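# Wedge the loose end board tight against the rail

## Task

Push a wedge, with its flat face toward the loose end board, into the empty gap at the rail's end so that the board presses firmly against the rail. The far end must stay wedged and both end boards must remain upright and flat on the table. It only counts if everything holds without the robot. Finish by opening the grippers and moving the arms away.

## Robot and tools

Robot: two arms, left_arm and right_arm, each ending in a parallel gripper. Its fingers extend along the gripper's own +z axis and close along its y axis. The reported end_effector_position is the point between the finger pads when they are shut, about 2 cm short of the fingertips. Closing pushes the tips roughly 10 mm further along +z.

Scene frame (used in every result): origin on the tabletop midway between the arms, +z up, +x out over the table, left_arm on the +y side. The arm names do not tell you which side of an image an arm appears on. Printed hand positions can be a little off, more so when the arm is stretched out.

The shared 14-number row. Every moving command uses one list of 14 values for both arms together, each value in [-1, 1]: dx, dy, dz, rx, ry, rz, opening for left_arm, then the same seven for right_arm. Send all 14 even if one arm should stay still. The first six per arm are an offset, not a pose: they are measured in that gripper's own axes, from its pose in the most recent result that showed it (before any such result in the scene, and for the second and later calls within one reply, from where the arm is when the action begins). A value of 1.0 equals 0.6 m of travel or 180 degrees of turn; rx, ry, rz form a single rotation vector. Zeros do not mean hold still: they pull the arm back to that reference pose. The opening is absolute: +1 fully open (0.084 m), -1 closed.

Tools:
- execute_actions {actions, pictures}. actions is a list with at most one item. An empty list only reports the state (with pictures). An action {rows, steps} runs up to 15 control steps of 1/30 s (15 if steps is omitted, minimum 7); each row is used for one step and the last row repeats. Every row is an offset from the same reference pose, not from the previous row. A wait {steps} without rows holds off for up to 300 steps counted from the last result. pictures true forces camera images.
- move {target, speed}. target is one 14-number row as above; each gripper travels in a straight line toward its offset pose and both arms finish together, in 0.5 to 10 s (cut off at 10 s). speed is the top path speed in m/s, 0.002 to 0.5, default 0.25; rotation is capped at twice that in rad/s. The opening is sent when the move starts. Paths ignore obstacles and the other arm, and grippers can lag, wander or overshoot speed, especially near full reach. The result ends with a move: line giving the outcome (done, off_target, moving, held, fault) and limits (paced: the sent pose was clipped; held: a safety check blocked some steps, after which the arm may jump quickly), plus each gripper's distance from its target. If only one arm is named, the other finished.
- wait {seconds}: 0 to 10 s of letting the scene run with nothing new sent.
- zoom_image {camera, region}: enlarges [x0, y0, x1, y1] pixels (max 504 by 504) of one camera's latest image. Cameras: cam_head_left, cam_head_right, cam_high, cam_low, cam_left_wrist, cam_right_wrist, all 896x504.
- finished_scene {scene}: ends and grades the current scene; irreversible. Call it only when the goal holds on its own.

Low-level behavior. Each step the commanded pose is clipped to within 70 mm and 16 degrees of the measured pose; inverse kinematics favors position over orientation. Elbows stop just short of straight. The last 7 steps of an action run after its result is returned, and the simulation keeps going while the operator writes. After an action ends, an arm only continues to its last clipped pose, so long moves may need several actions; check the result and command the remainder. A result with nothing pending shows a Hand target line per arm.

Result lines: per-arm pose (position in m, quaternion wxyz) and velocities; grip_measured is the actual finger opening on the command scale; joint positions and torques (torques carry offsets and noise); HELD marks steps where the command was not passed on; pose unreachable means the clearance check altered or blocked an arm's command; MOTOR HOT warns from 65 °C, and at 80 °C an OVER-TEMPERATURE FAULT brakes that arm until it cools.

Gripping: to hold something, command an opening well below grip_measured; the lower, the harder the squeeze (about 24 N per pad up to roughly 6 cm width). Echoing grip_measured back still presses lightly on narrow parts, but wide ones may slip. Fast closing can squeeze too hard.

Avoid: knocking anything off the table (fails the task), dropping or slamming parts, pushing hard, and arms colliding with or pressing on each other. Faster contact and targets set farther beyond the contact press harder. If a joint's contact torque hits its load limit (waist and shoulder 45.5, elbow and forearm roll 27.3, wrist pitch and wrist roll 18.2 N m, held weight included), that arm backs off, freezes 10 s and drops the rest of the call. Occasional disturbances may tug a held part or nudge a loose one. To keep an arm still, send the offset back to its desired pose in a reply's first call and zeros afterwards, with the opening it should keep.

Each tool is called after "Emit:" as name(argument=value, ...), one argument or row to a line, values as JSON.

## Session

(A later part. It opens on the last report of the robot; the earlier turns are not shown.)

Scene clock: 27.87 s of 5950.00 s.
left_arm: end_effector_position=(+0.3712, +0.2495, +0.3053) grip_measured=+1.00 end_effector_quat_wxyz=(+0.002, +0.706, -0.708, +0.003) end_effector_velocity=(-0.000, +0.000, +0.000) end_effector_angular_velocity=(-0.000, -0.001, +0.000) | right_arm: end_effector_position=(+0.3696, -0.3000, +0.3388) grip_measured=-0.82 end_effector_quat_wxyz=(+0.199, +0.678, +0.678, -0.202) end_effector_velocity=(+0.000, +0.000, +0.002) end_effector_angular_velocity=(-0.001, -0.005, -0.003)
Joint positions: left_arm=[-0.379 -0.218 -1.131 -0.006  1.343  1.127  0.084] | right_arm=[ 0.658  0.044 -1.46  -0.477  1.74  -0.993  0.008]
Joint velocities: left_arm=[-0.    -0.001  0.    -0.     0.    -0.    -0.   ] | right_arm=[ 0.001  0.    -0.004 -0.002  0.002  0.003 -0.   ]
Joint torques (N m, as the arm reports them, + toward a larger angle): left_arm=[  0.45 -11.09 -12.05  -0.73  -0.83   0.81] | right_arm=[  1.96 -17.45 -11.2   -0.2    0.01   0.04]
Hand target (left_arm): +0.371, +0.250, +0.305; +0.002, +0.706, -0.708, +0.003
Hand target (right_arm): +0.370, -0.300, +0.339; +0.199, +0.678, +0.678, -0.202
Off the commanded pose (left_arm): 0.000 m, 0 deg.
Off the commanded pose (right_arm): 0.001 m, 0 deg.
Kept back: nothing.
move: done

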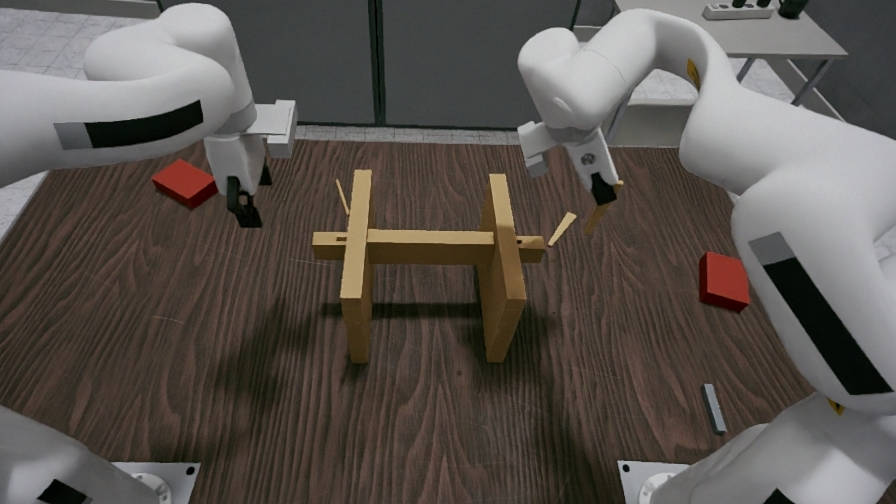

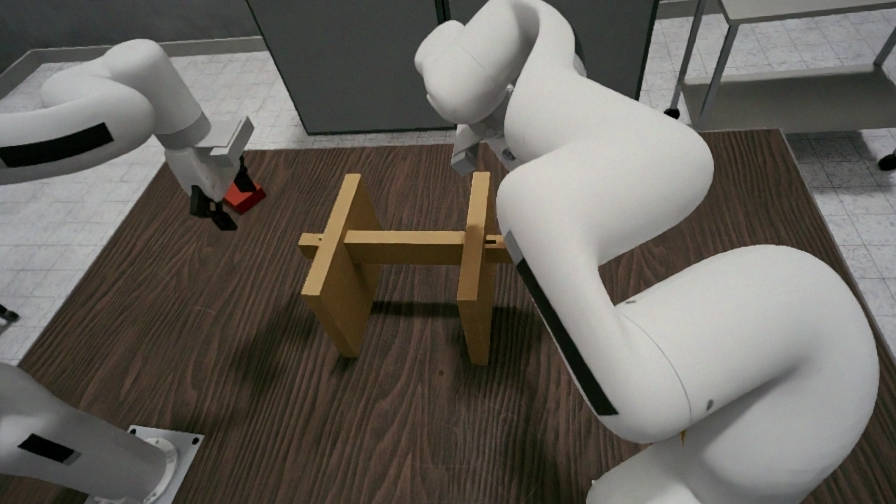

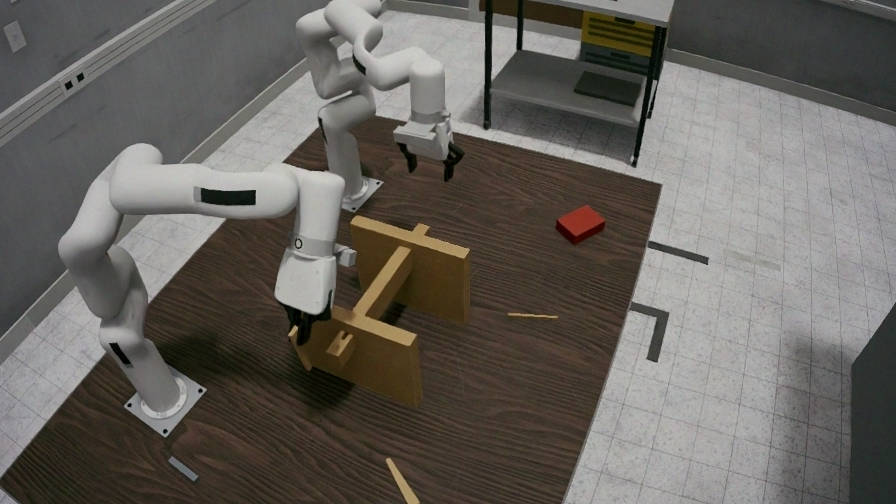

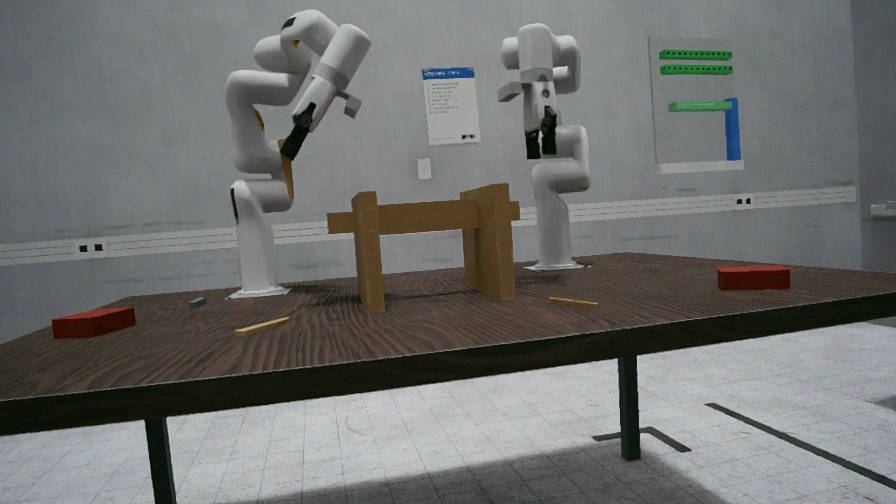

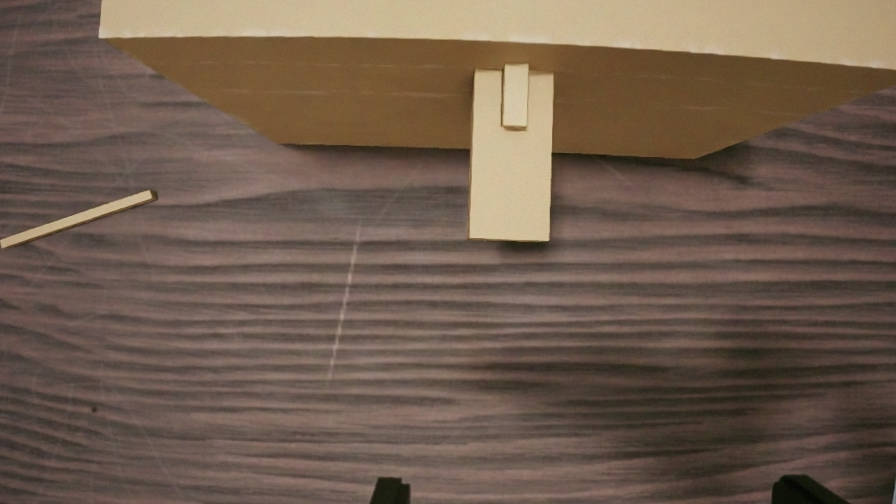

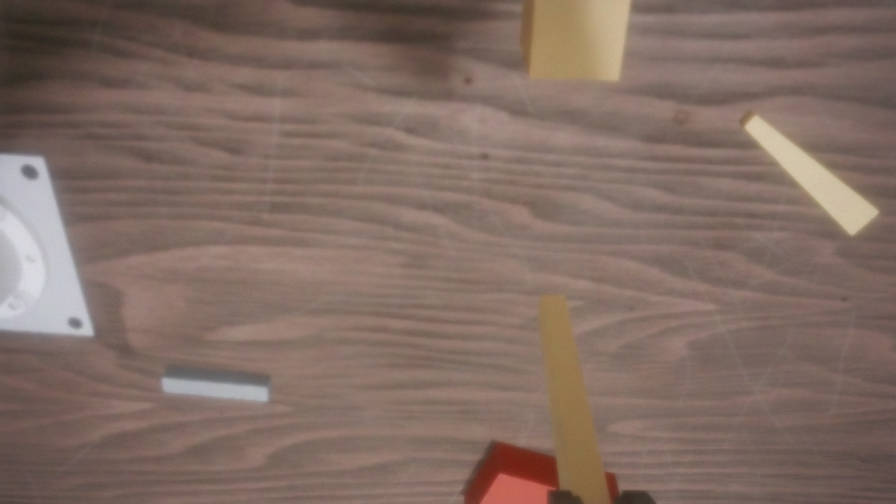

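Emit:
zoom_image(
  camera="cam_low",
  region=[260,120,400,260],
)

Emit:
move(
  target=[0,0,0,0,0,0,1, 0.133,0.01,-0.086,0,0,0,-1],
  speed=0.15,
)

Emit:
zoom_image(
  camera="cam_low",
  region=[300,120,420,260],
)

Region (260, 120, 400, 260) of cam_low's 896x504 image, scaled by 3.600, with more detail than that image has.

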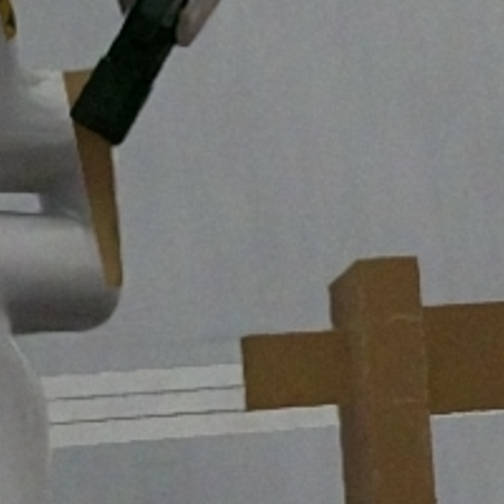

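Scene clock: 29.60 s of 5950.00 s.
left_arm: end_effector_position=(+0.3712, +0.2495, +0.3053) grip_measured=+1.00 end_effector_quat_wxyz=(+0.002, +0.706, -0.708, +0.003) end_effector_velocity=(+0.000, -0.000, +0.000) end_effector_angular_velocity=(-0.000, -0.000, -0.000) | right_arm: end_effector_position=(+0.3761, -0.2054, +0.3391) grip_measured=-0.82 end_effector_quat_wxyz=(+0.199, +0.679, +0.678, -0.201) end_effector_velocity=(-0.000, +0.001, +0.000) end_effector_angular_velocity=(-0.000, +0.001, +0.001)
Joint positions: left_arm=[-0.379 -0.218 -1.131 -0.006  1.343  1.127  0.084] | right_arm=[ 0.802  0.288 -1.784 -0.438  1.874 -0.897  0.008]
Joint velocities: left_arm=[-0.001  0.    -0.001 -0.     0.001 -0.    -0.   ] | right_arm=[ 0.002  0.003 -0.005  0.     0.003 -0.     0.   ]
Joint torques (N m, as the arm reports them, + toward a larger angle): left_arm=[ -0.21 -10.2  -12.1   -0.82  -1.02   0.96] | right_arm=[  2.02 -20.98 -10.86  -0.32  -0.12   0.03]
Hand target (left_arm): +0.371, +0.250, +0.305; +0.002, +0.706, -0.708, +0.003
Hand target (right_arm): +0.376, -0.205, +0.339; +0.199, +0.678, +0.678, -0.202
Off the commanded pose (left_arm): 0.000 m, 0 deg.
Off the commanded pose (right_arm): 0.001 m, 0 deg.
Kept back: nothing.
move: done

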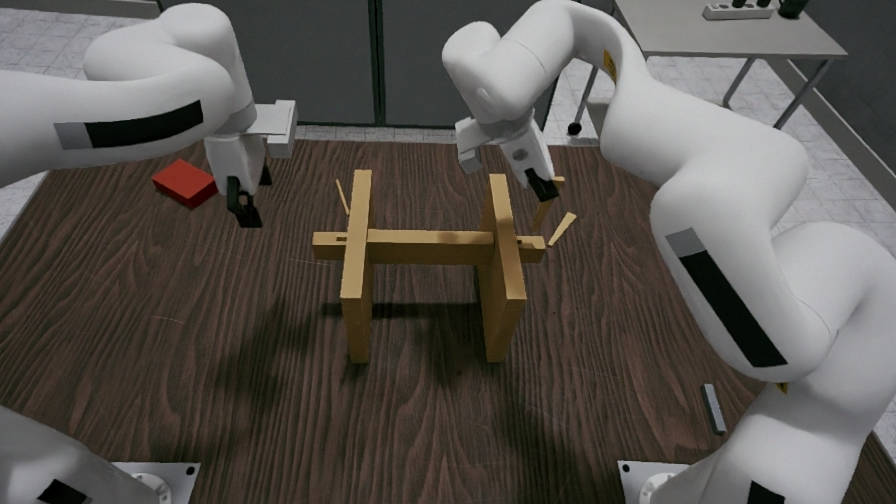

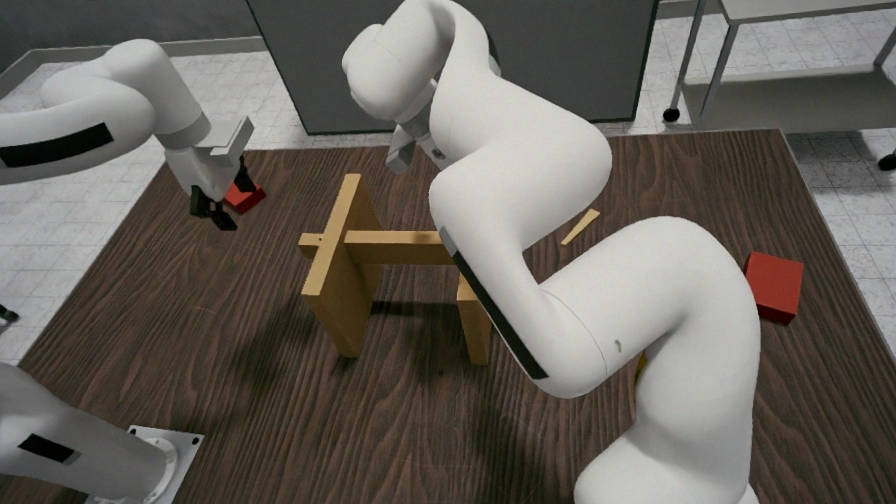

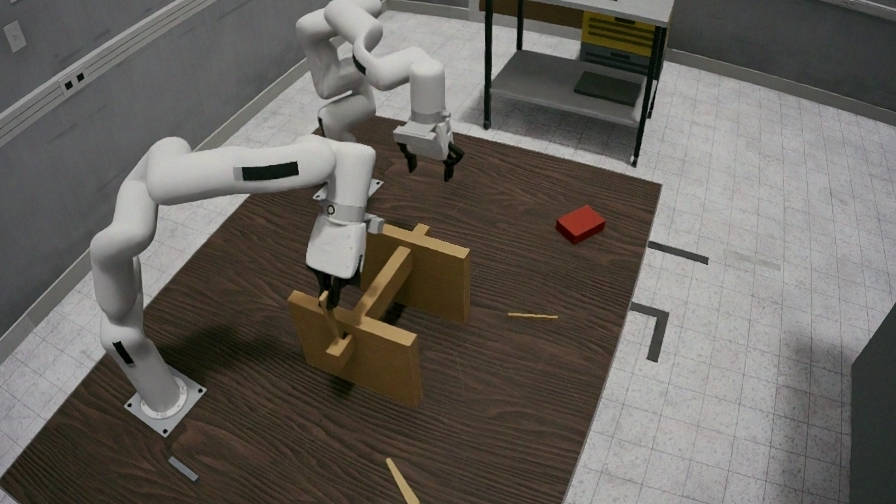

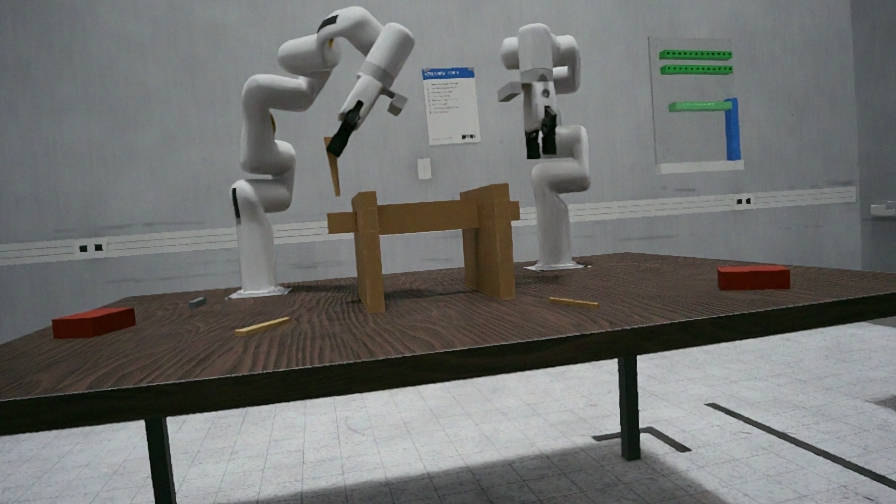

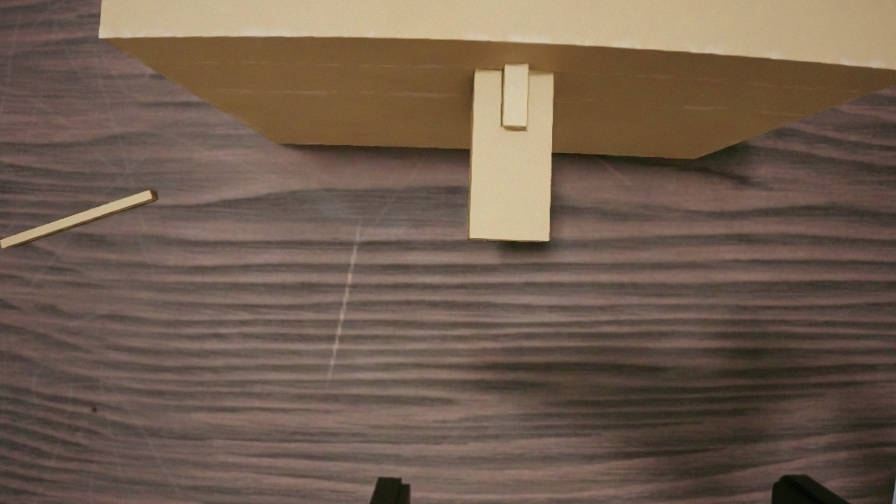

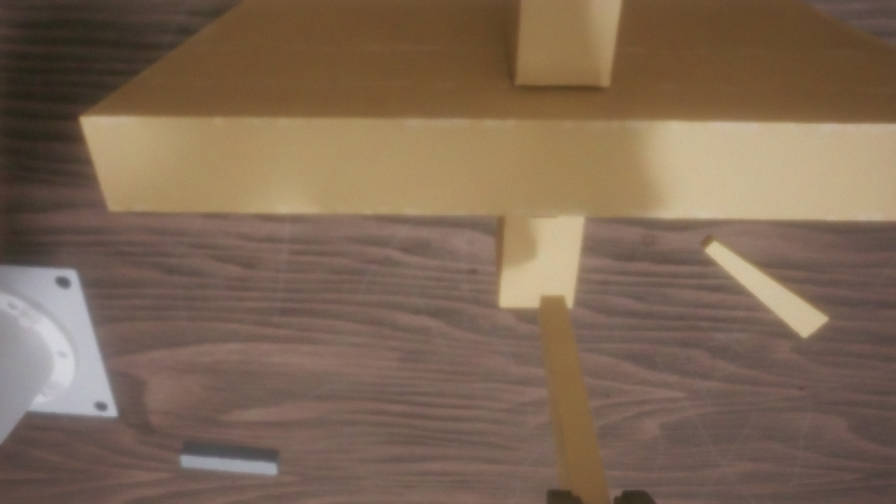

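Region (300, 120, 420, 260) of cam_low's 896x504 image, scaled by 3.600, with more detail than that image has; it fills the left 432 columns of this view, and the rest is white.

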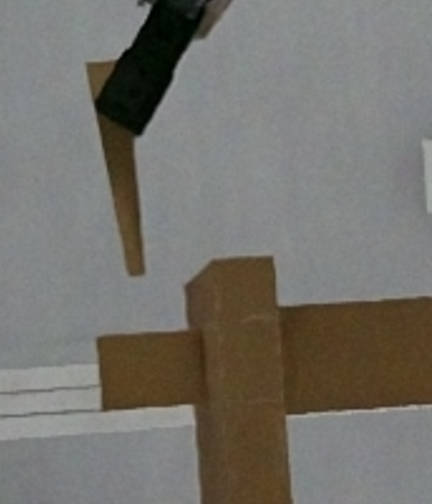

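Emit:
move(
  target=[0,0,0,0,0,0,1, 0.0254,0,0.039,0,0,0,-1],
  speed=0.08,
)

Emit:
zoom_image(
  camera="cam_low",
  region=[300,120,420,260],
)

Emit:
zoom_image(
  camera="cam_right_wrist",
  region=[460,180,660,380],
)

Emit:
zoom_image(
  camera="cam_high",
  region=[300,290,380,370],
)

Scene clock: 30.97 s of 5950.00 s.
left_arm: end_effector_position=(+0.3712, +0.2495, +0.3053) grip_measured=+1.00 end_effector_quat_wxyz=(+0.002, +0.706, -0.708, +0.003) end_effector_velocity=(+0.000, -0.001, -0.000) end_effector_angular_velocity=(-0.001, -0.001, -0.001) | right_arm: end_effector_position=(+0.3761, -0.2053, +0.3114) grip_measured=-0.82 end_effector_quat_wxyz=(+0.199, +0.679, +0.678, -0.201) end_effector_velocity=(+0.000, +0.000, +0.000) end_effector_angular_velocity=(+0.002, -0.002, +0.001)
Joint positions: left_arm=[-0.379 -0.218 -1.131 -0.006  1.343  1.127  0.084] | right_arm=[ 0.798  0.277 -1.692 -0.43   1.799 -0.865  0.008]
Joint velocities: left_arm=[-0.001  0.001 -0.001 -0.    -0.001  0.001  0.   ] | right_arm=[-0.    -0.001  0.002 -0.    -0.003  0.001 -0.   ]
Joint torques (N m, as the arm reports them, + toward a larger angle): left_arm=[  0.02 -11.   -12.14  -0.98  -0.73   1.03] | right_arm=[  1.66 -20.88 -10.96  -0.31  -0.14   0.07]
Hand target (left_arm): +0.371, +0.250, +0.305; +0.002, +0.706, -0.708, +0.003
Hand target (right_arm): +0.376, -0.205, +0.311; +0.199, +0.679, +0.678, -0.201
Off the commanded pose (left_arm): 0.000 m, 0 deg.
Off the commanded pose (right_arm): 0.000 m, 0 deg.
Kept back: nothing.
move: done

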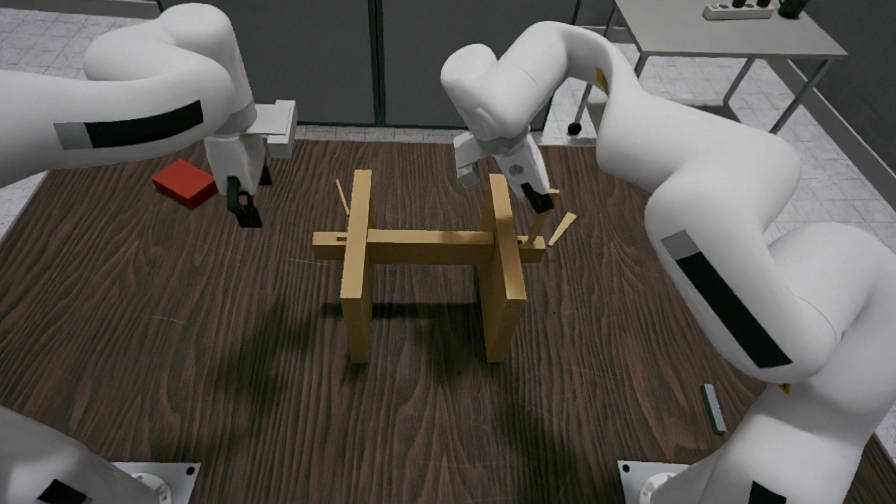

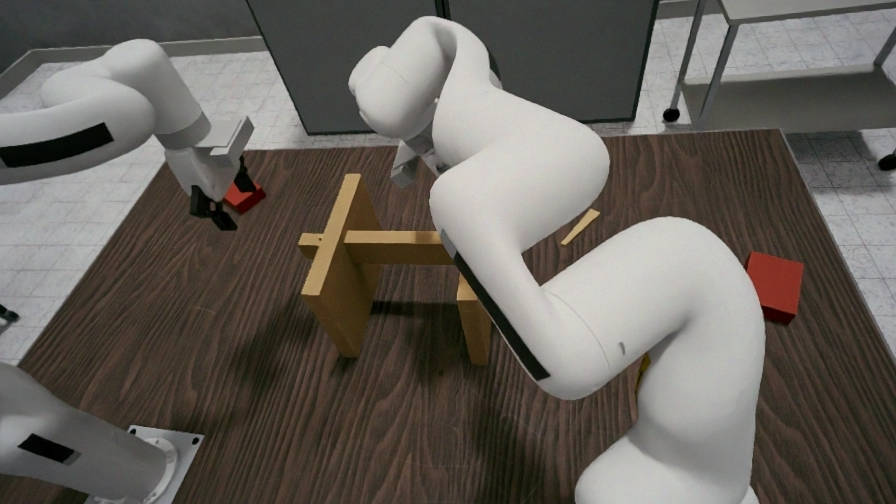

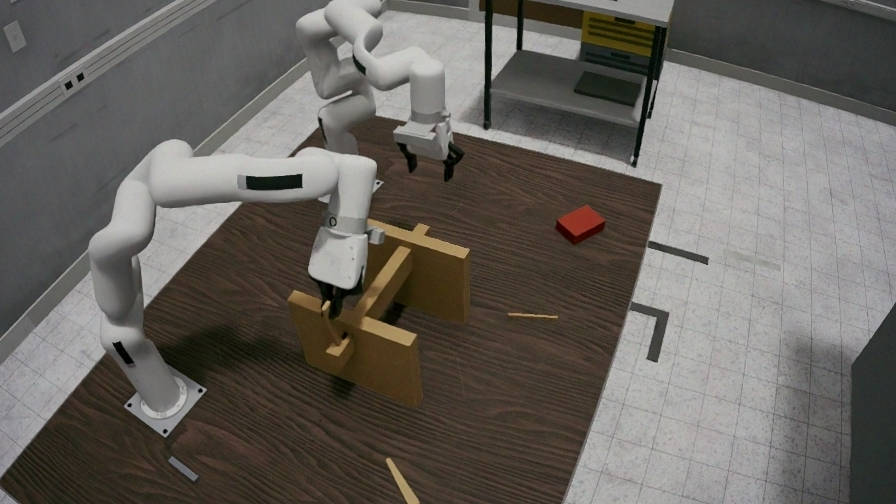

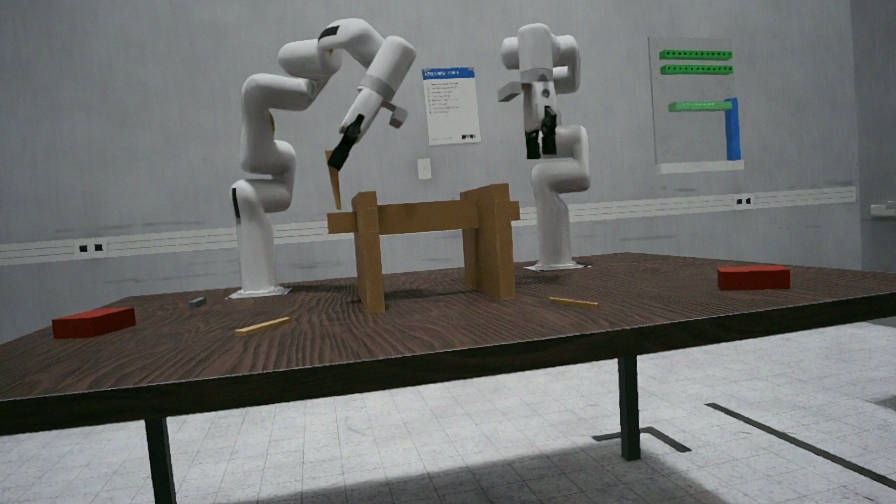

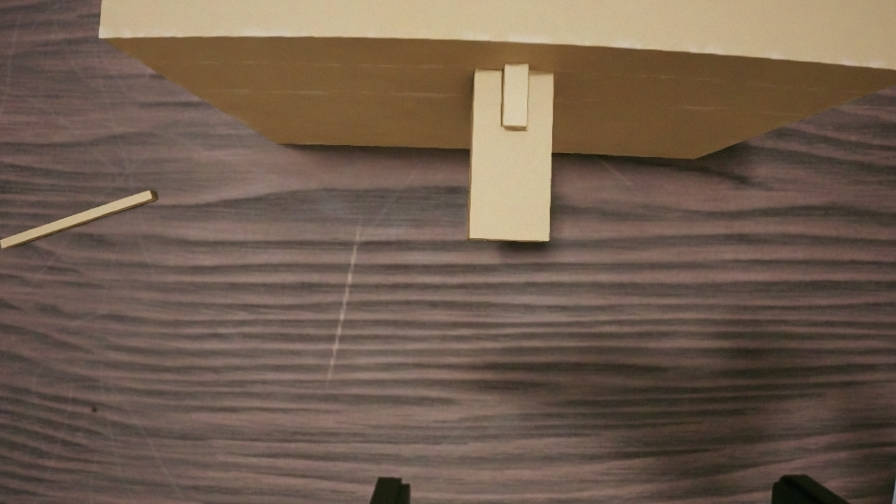

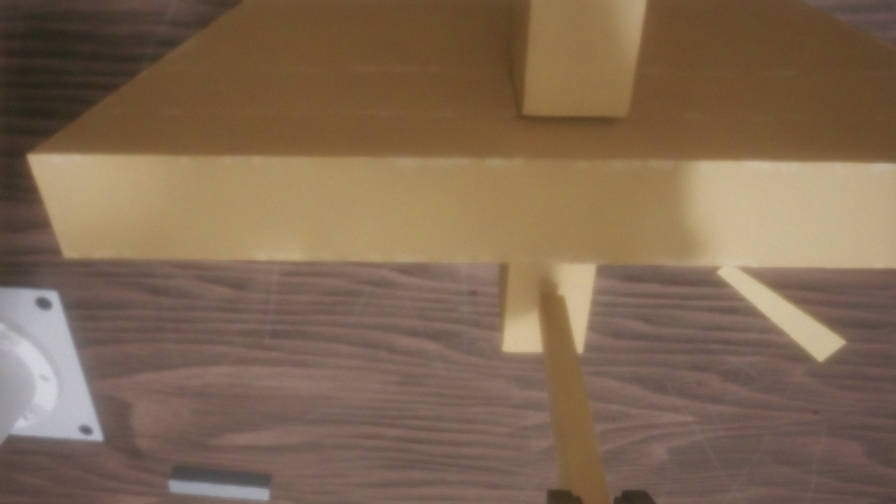

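Region (300, 120, 420, 260) of cam_low's 896x504 image, scaled by 3.600, with more detail than that image has; it fills the left 432 columns of this view, and the rest is white.

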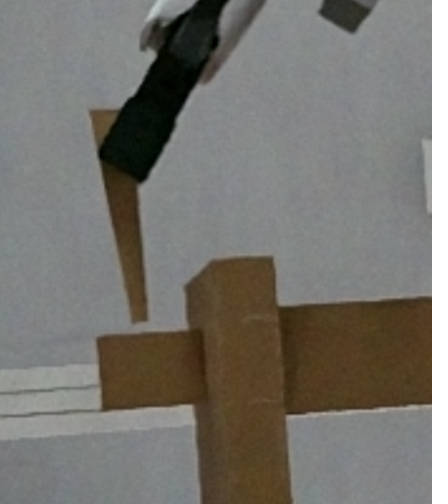

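Region (460, 180, 660, 380) of cam_right_wrist's 896x504 image, scaled by 2.520, with more detail than that image has.

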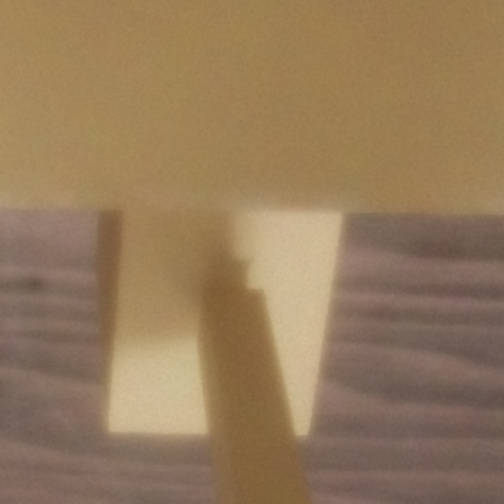

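Region (300, 290, 380, 370) of cam_high's 896x504 image, scaled by 6.300, with more detail than that image has.

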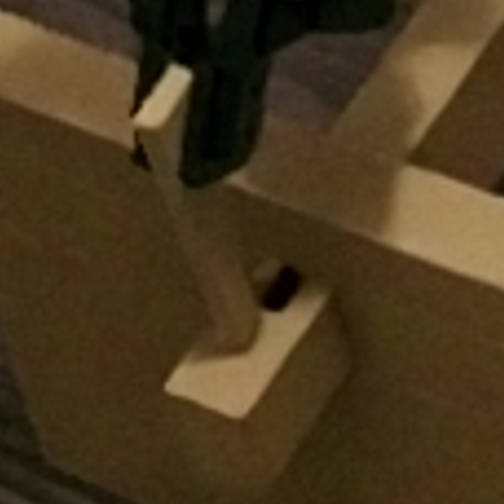

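Emit:
move(
  target=[0,0,0,0,0,0,1, 0.0378,0,-0.0245,0,0,0,-1],
  speed=0.05,
)

Emit:
zoom_image(
  camera="cam_low",
  region=[300,120,420,260],
)

Emit:
zoom_image(
  camera="cam_high",
  region=[310,300,370,360],
)

Scene clock: 32.13 s of 5950.00 s.
left_arm: end_effector_position=(+0.3712, +0.2495, +0.3053) grip_measured=+1.00 end_effector_quat_wxyz=(+0.002, +0.706, -0.708, +0.003) end_effector_velocity=(+0.000, -0.000, +0.001) end_effector_angular_velocity=(-0.001, -0.002, +0.000) | right_arm: end_effector_position=(+0.3763, -0.1784, +0.3116) grip_measured=-0.82 end_effector_quat_wxyz=(+0.199, +0.679, +0.678, -0.201) end_effector_velocity=(+0.000, +0.000, +0.001) end_effector_angular_velocity=(+0.001, -0.001, -0.002)
Joint positions: left_arm=[-0.379 -0.218 -1.131 -0.006  1.343  1.127  0.084] | right_arm=[ 0.835  0.353 -1.8   -0.42   1.843 -0.844  0.008]
Joint velocities: left_arm=[-0.    -0.002 -0.001 -0.     0.001 -0.001 -0.   ] | right_arm=[-0.     0.002 -0.005  0.     0.003  0.    -0.   ]
Joint torques (N m, as the arm reports them, + toward a larger angle): left_arm=[ -0.35 -10.35 -12.01  -0.66  -0.63   0.85] | right_arm=[  1.85 -22.11 -11.03  -0.08   0.05  -0.01]
Hand target (left_arm): +0.371, +0.250, +0.305; +0.002, +0.706, -0.708, +0.003
Hand target (right_arm): +0.376, -0.178, +0.311; +0.199, +0.679, +0.678, -0.201
Off the commanded pose (left_arm): 0.000 m, 0 deg.
Off the commanded pose (right_arm): 0.000 m, 0 deg.
Kept back: nothing.
move: done

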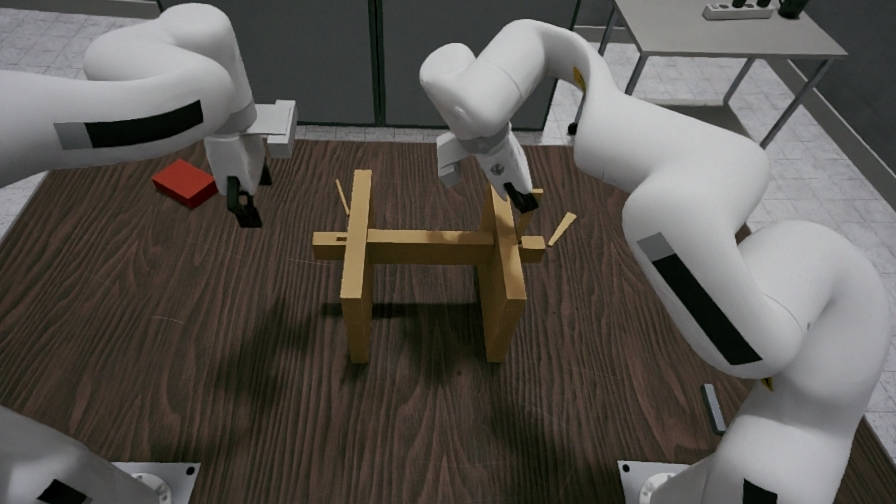

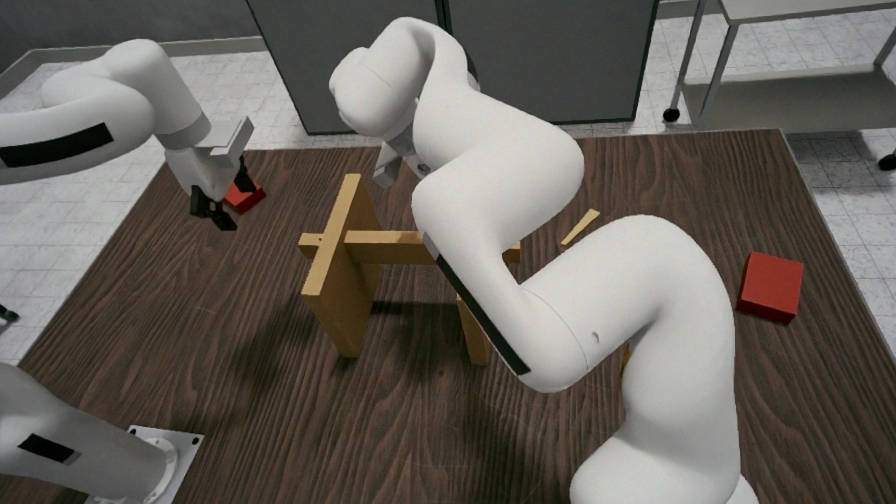

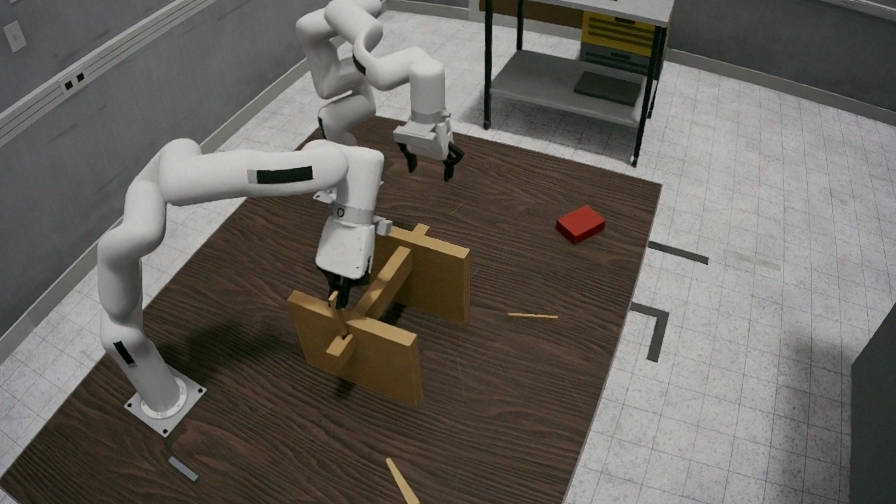

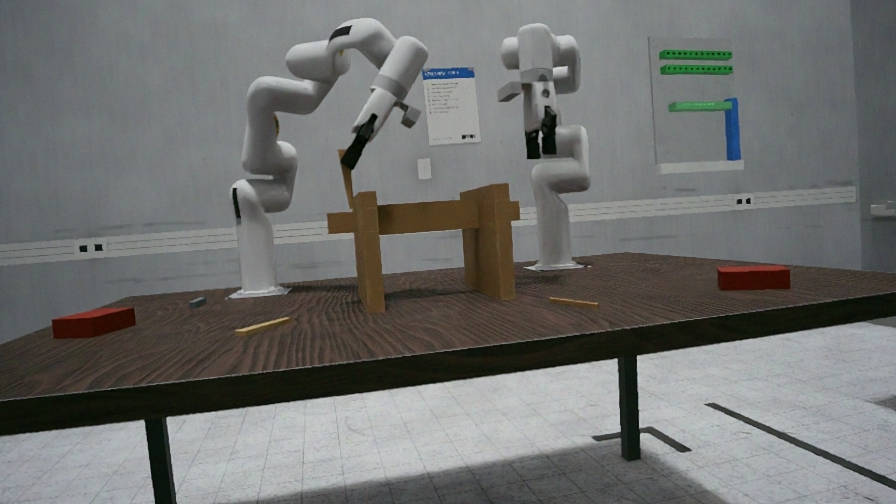

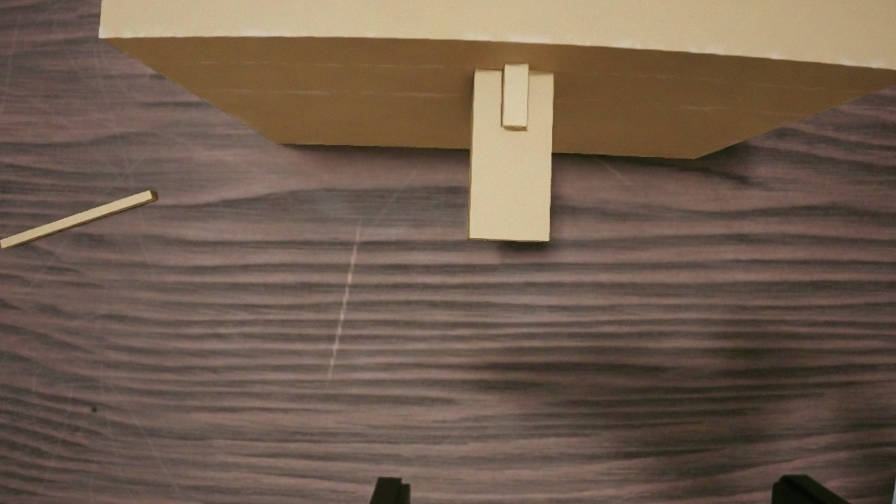

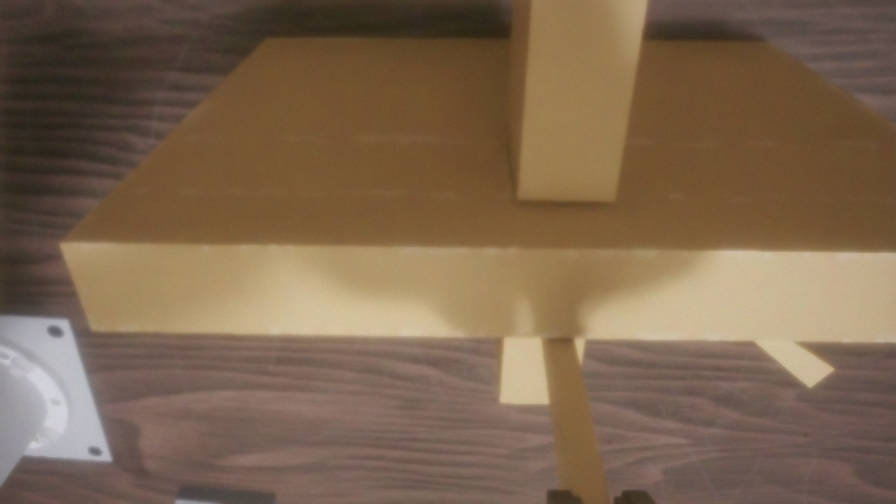

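Region (300, 120, 420, 260) of cam_low's 896x504 image, scaled by 3.600, with more detail than that image has; it fills the left 432 columns of this view, and the rest is white.

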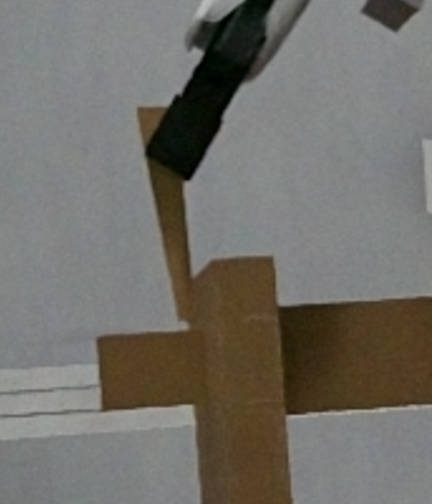

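Region (310, 300, 370, 360) of cam_high's 896x504 image, scaled by 8.400, with more detail than that image has.

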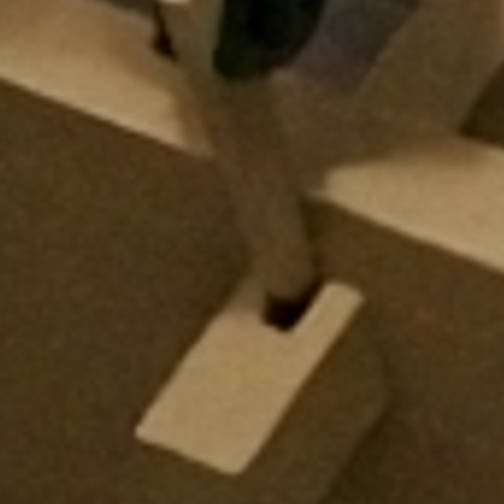

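Emit:
move(
  target=[0,0,0,0,0,0,1, 0.018,0,0.028,0,0,0,-1],
  speed=0.02,
)

Emit:
zoom_image(
  camera="cam_low",
  region=[300,120,420,260],
)

Emit:
zoom_image(
  camera="cam_high",
  region=[310,300,370,360],
)

Scene clock: 33.63 s of 5950.00 s.
left_arm: end_effector_position=(+0.3712, +0.2495, +0.3053) grip_measured=+1.00 end_effector_quat_wxyz=(+0.002, +0.706, -0.708, +0.003) end_effector_velocity=(+0.000, +0.000, +0.001) end_effector_angular_velocity=(-0.000, -0.001, +0.000) | right_arm: end_effector_position=(+0.3763, -0.1784, +0.2917) grip_measured=-0.82 end_effector_quat_wxyz=(+0.199, +0.679, +0.678, -0.201) end_effector_velocity=(+0.000, +0.001, +0.001) end_effector_angular_velocity=(+0.003, -0.003, +0.001)
Joint positions: left_arm=[-0.379 -0.218 -1.131 -0.006  1.343  1.127  0.084] | right_arm=[ 0.832  0.347 -1.738 -0.415  1.79  -0.823  0.008]
Joint velocities: left_arm=[ 0.    -0.001 -0.001 -0.     0.     0.    -0.   ] | right_arm=[ 0.001 -0.002 -0.    -0.    -0.002  0.001 -0.   ]
Joint torques (N m, as the arm reports them, + toward a larger angle): left_arm=[  0.23 -10.79 -12.15  -1.08  -0.85   0.85] | right_arm=[  1.9  -22.15 -11.02  -0.33  -0.07   0.02]
Hand target (left_arm): +0.371, +0.250, +0.305; +0.002, +0.706, -0.708, +0.003
Hand target (right_arm): +0.376, -0.178, +0.292; +0.199, +0.679, +0.678, -0.201
Off the commanded pose (left_arm): 0.000 m, 0 deg.
Off the commanded pose (right_arm): 0.000 m, 0 deg.
Kept back: nothing.
move: done

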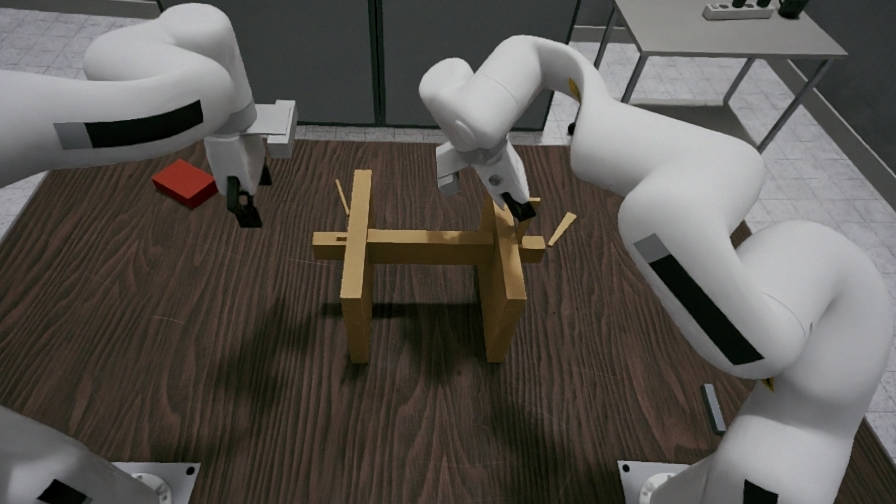

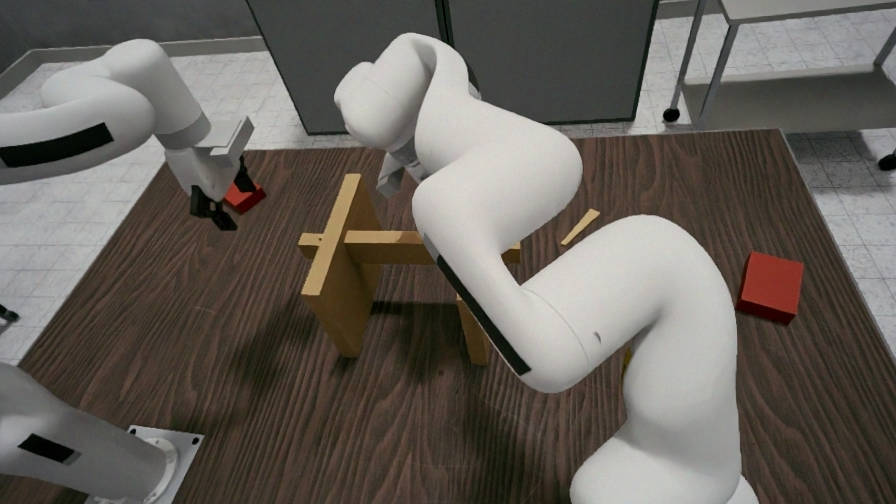

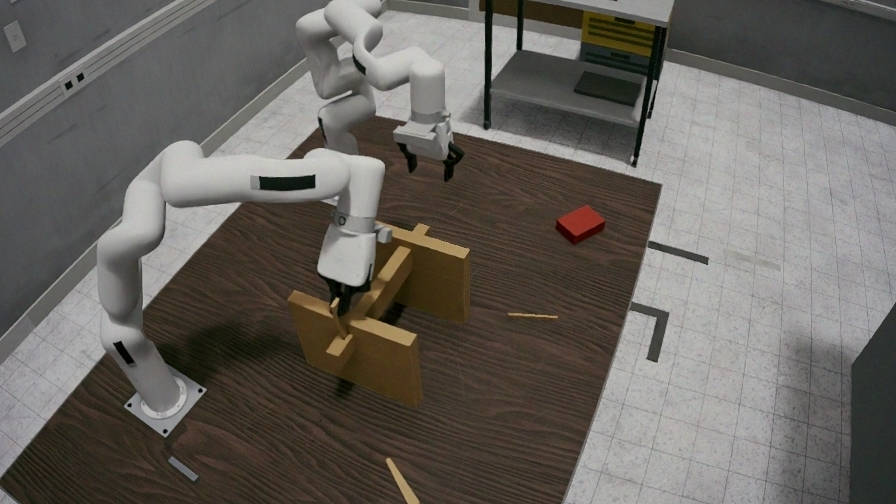

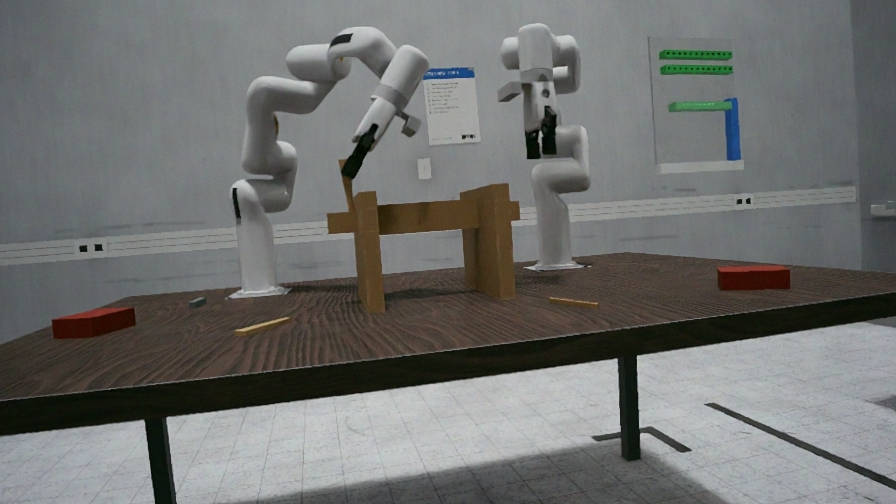

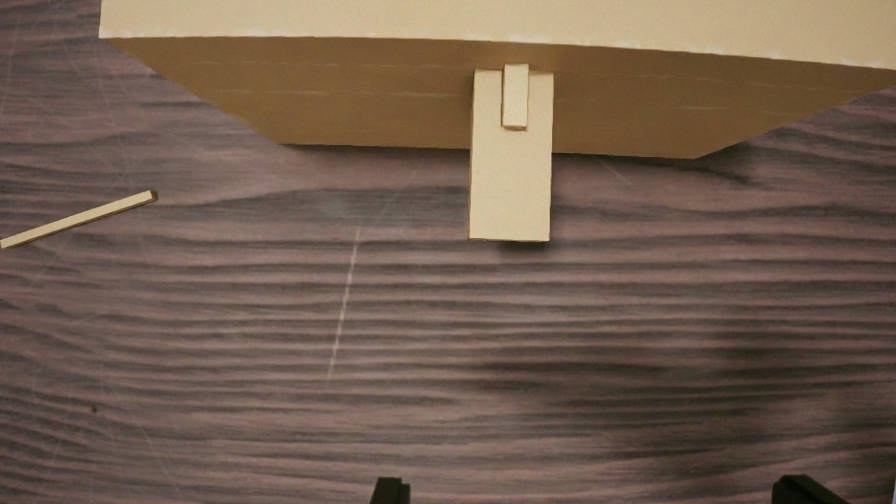

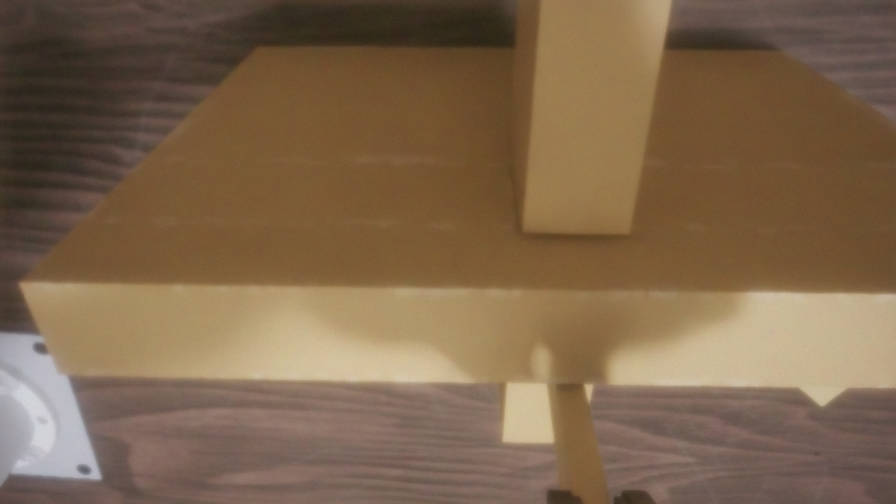

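Region (300, 120, 420, 260) of cam_low's 896x504 image, scaled by 3.600, with more detail than that image has; it fills the left 432 columns of this view, and the rest is white.

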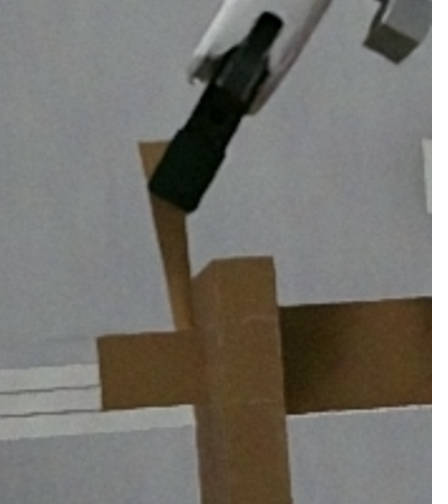

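Region (310, 300, 370, 360) of cam_high's 896x504 image, scaled by 8.400, with more detail than that image has.

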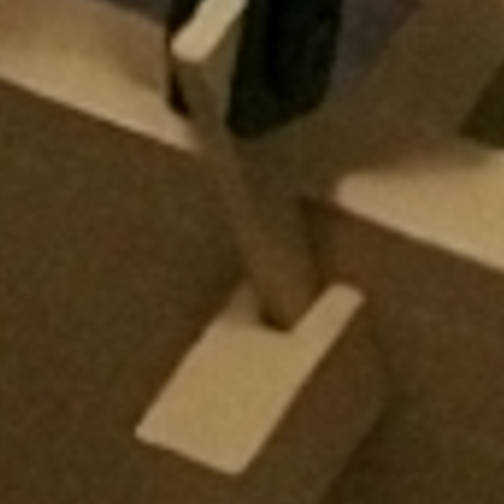

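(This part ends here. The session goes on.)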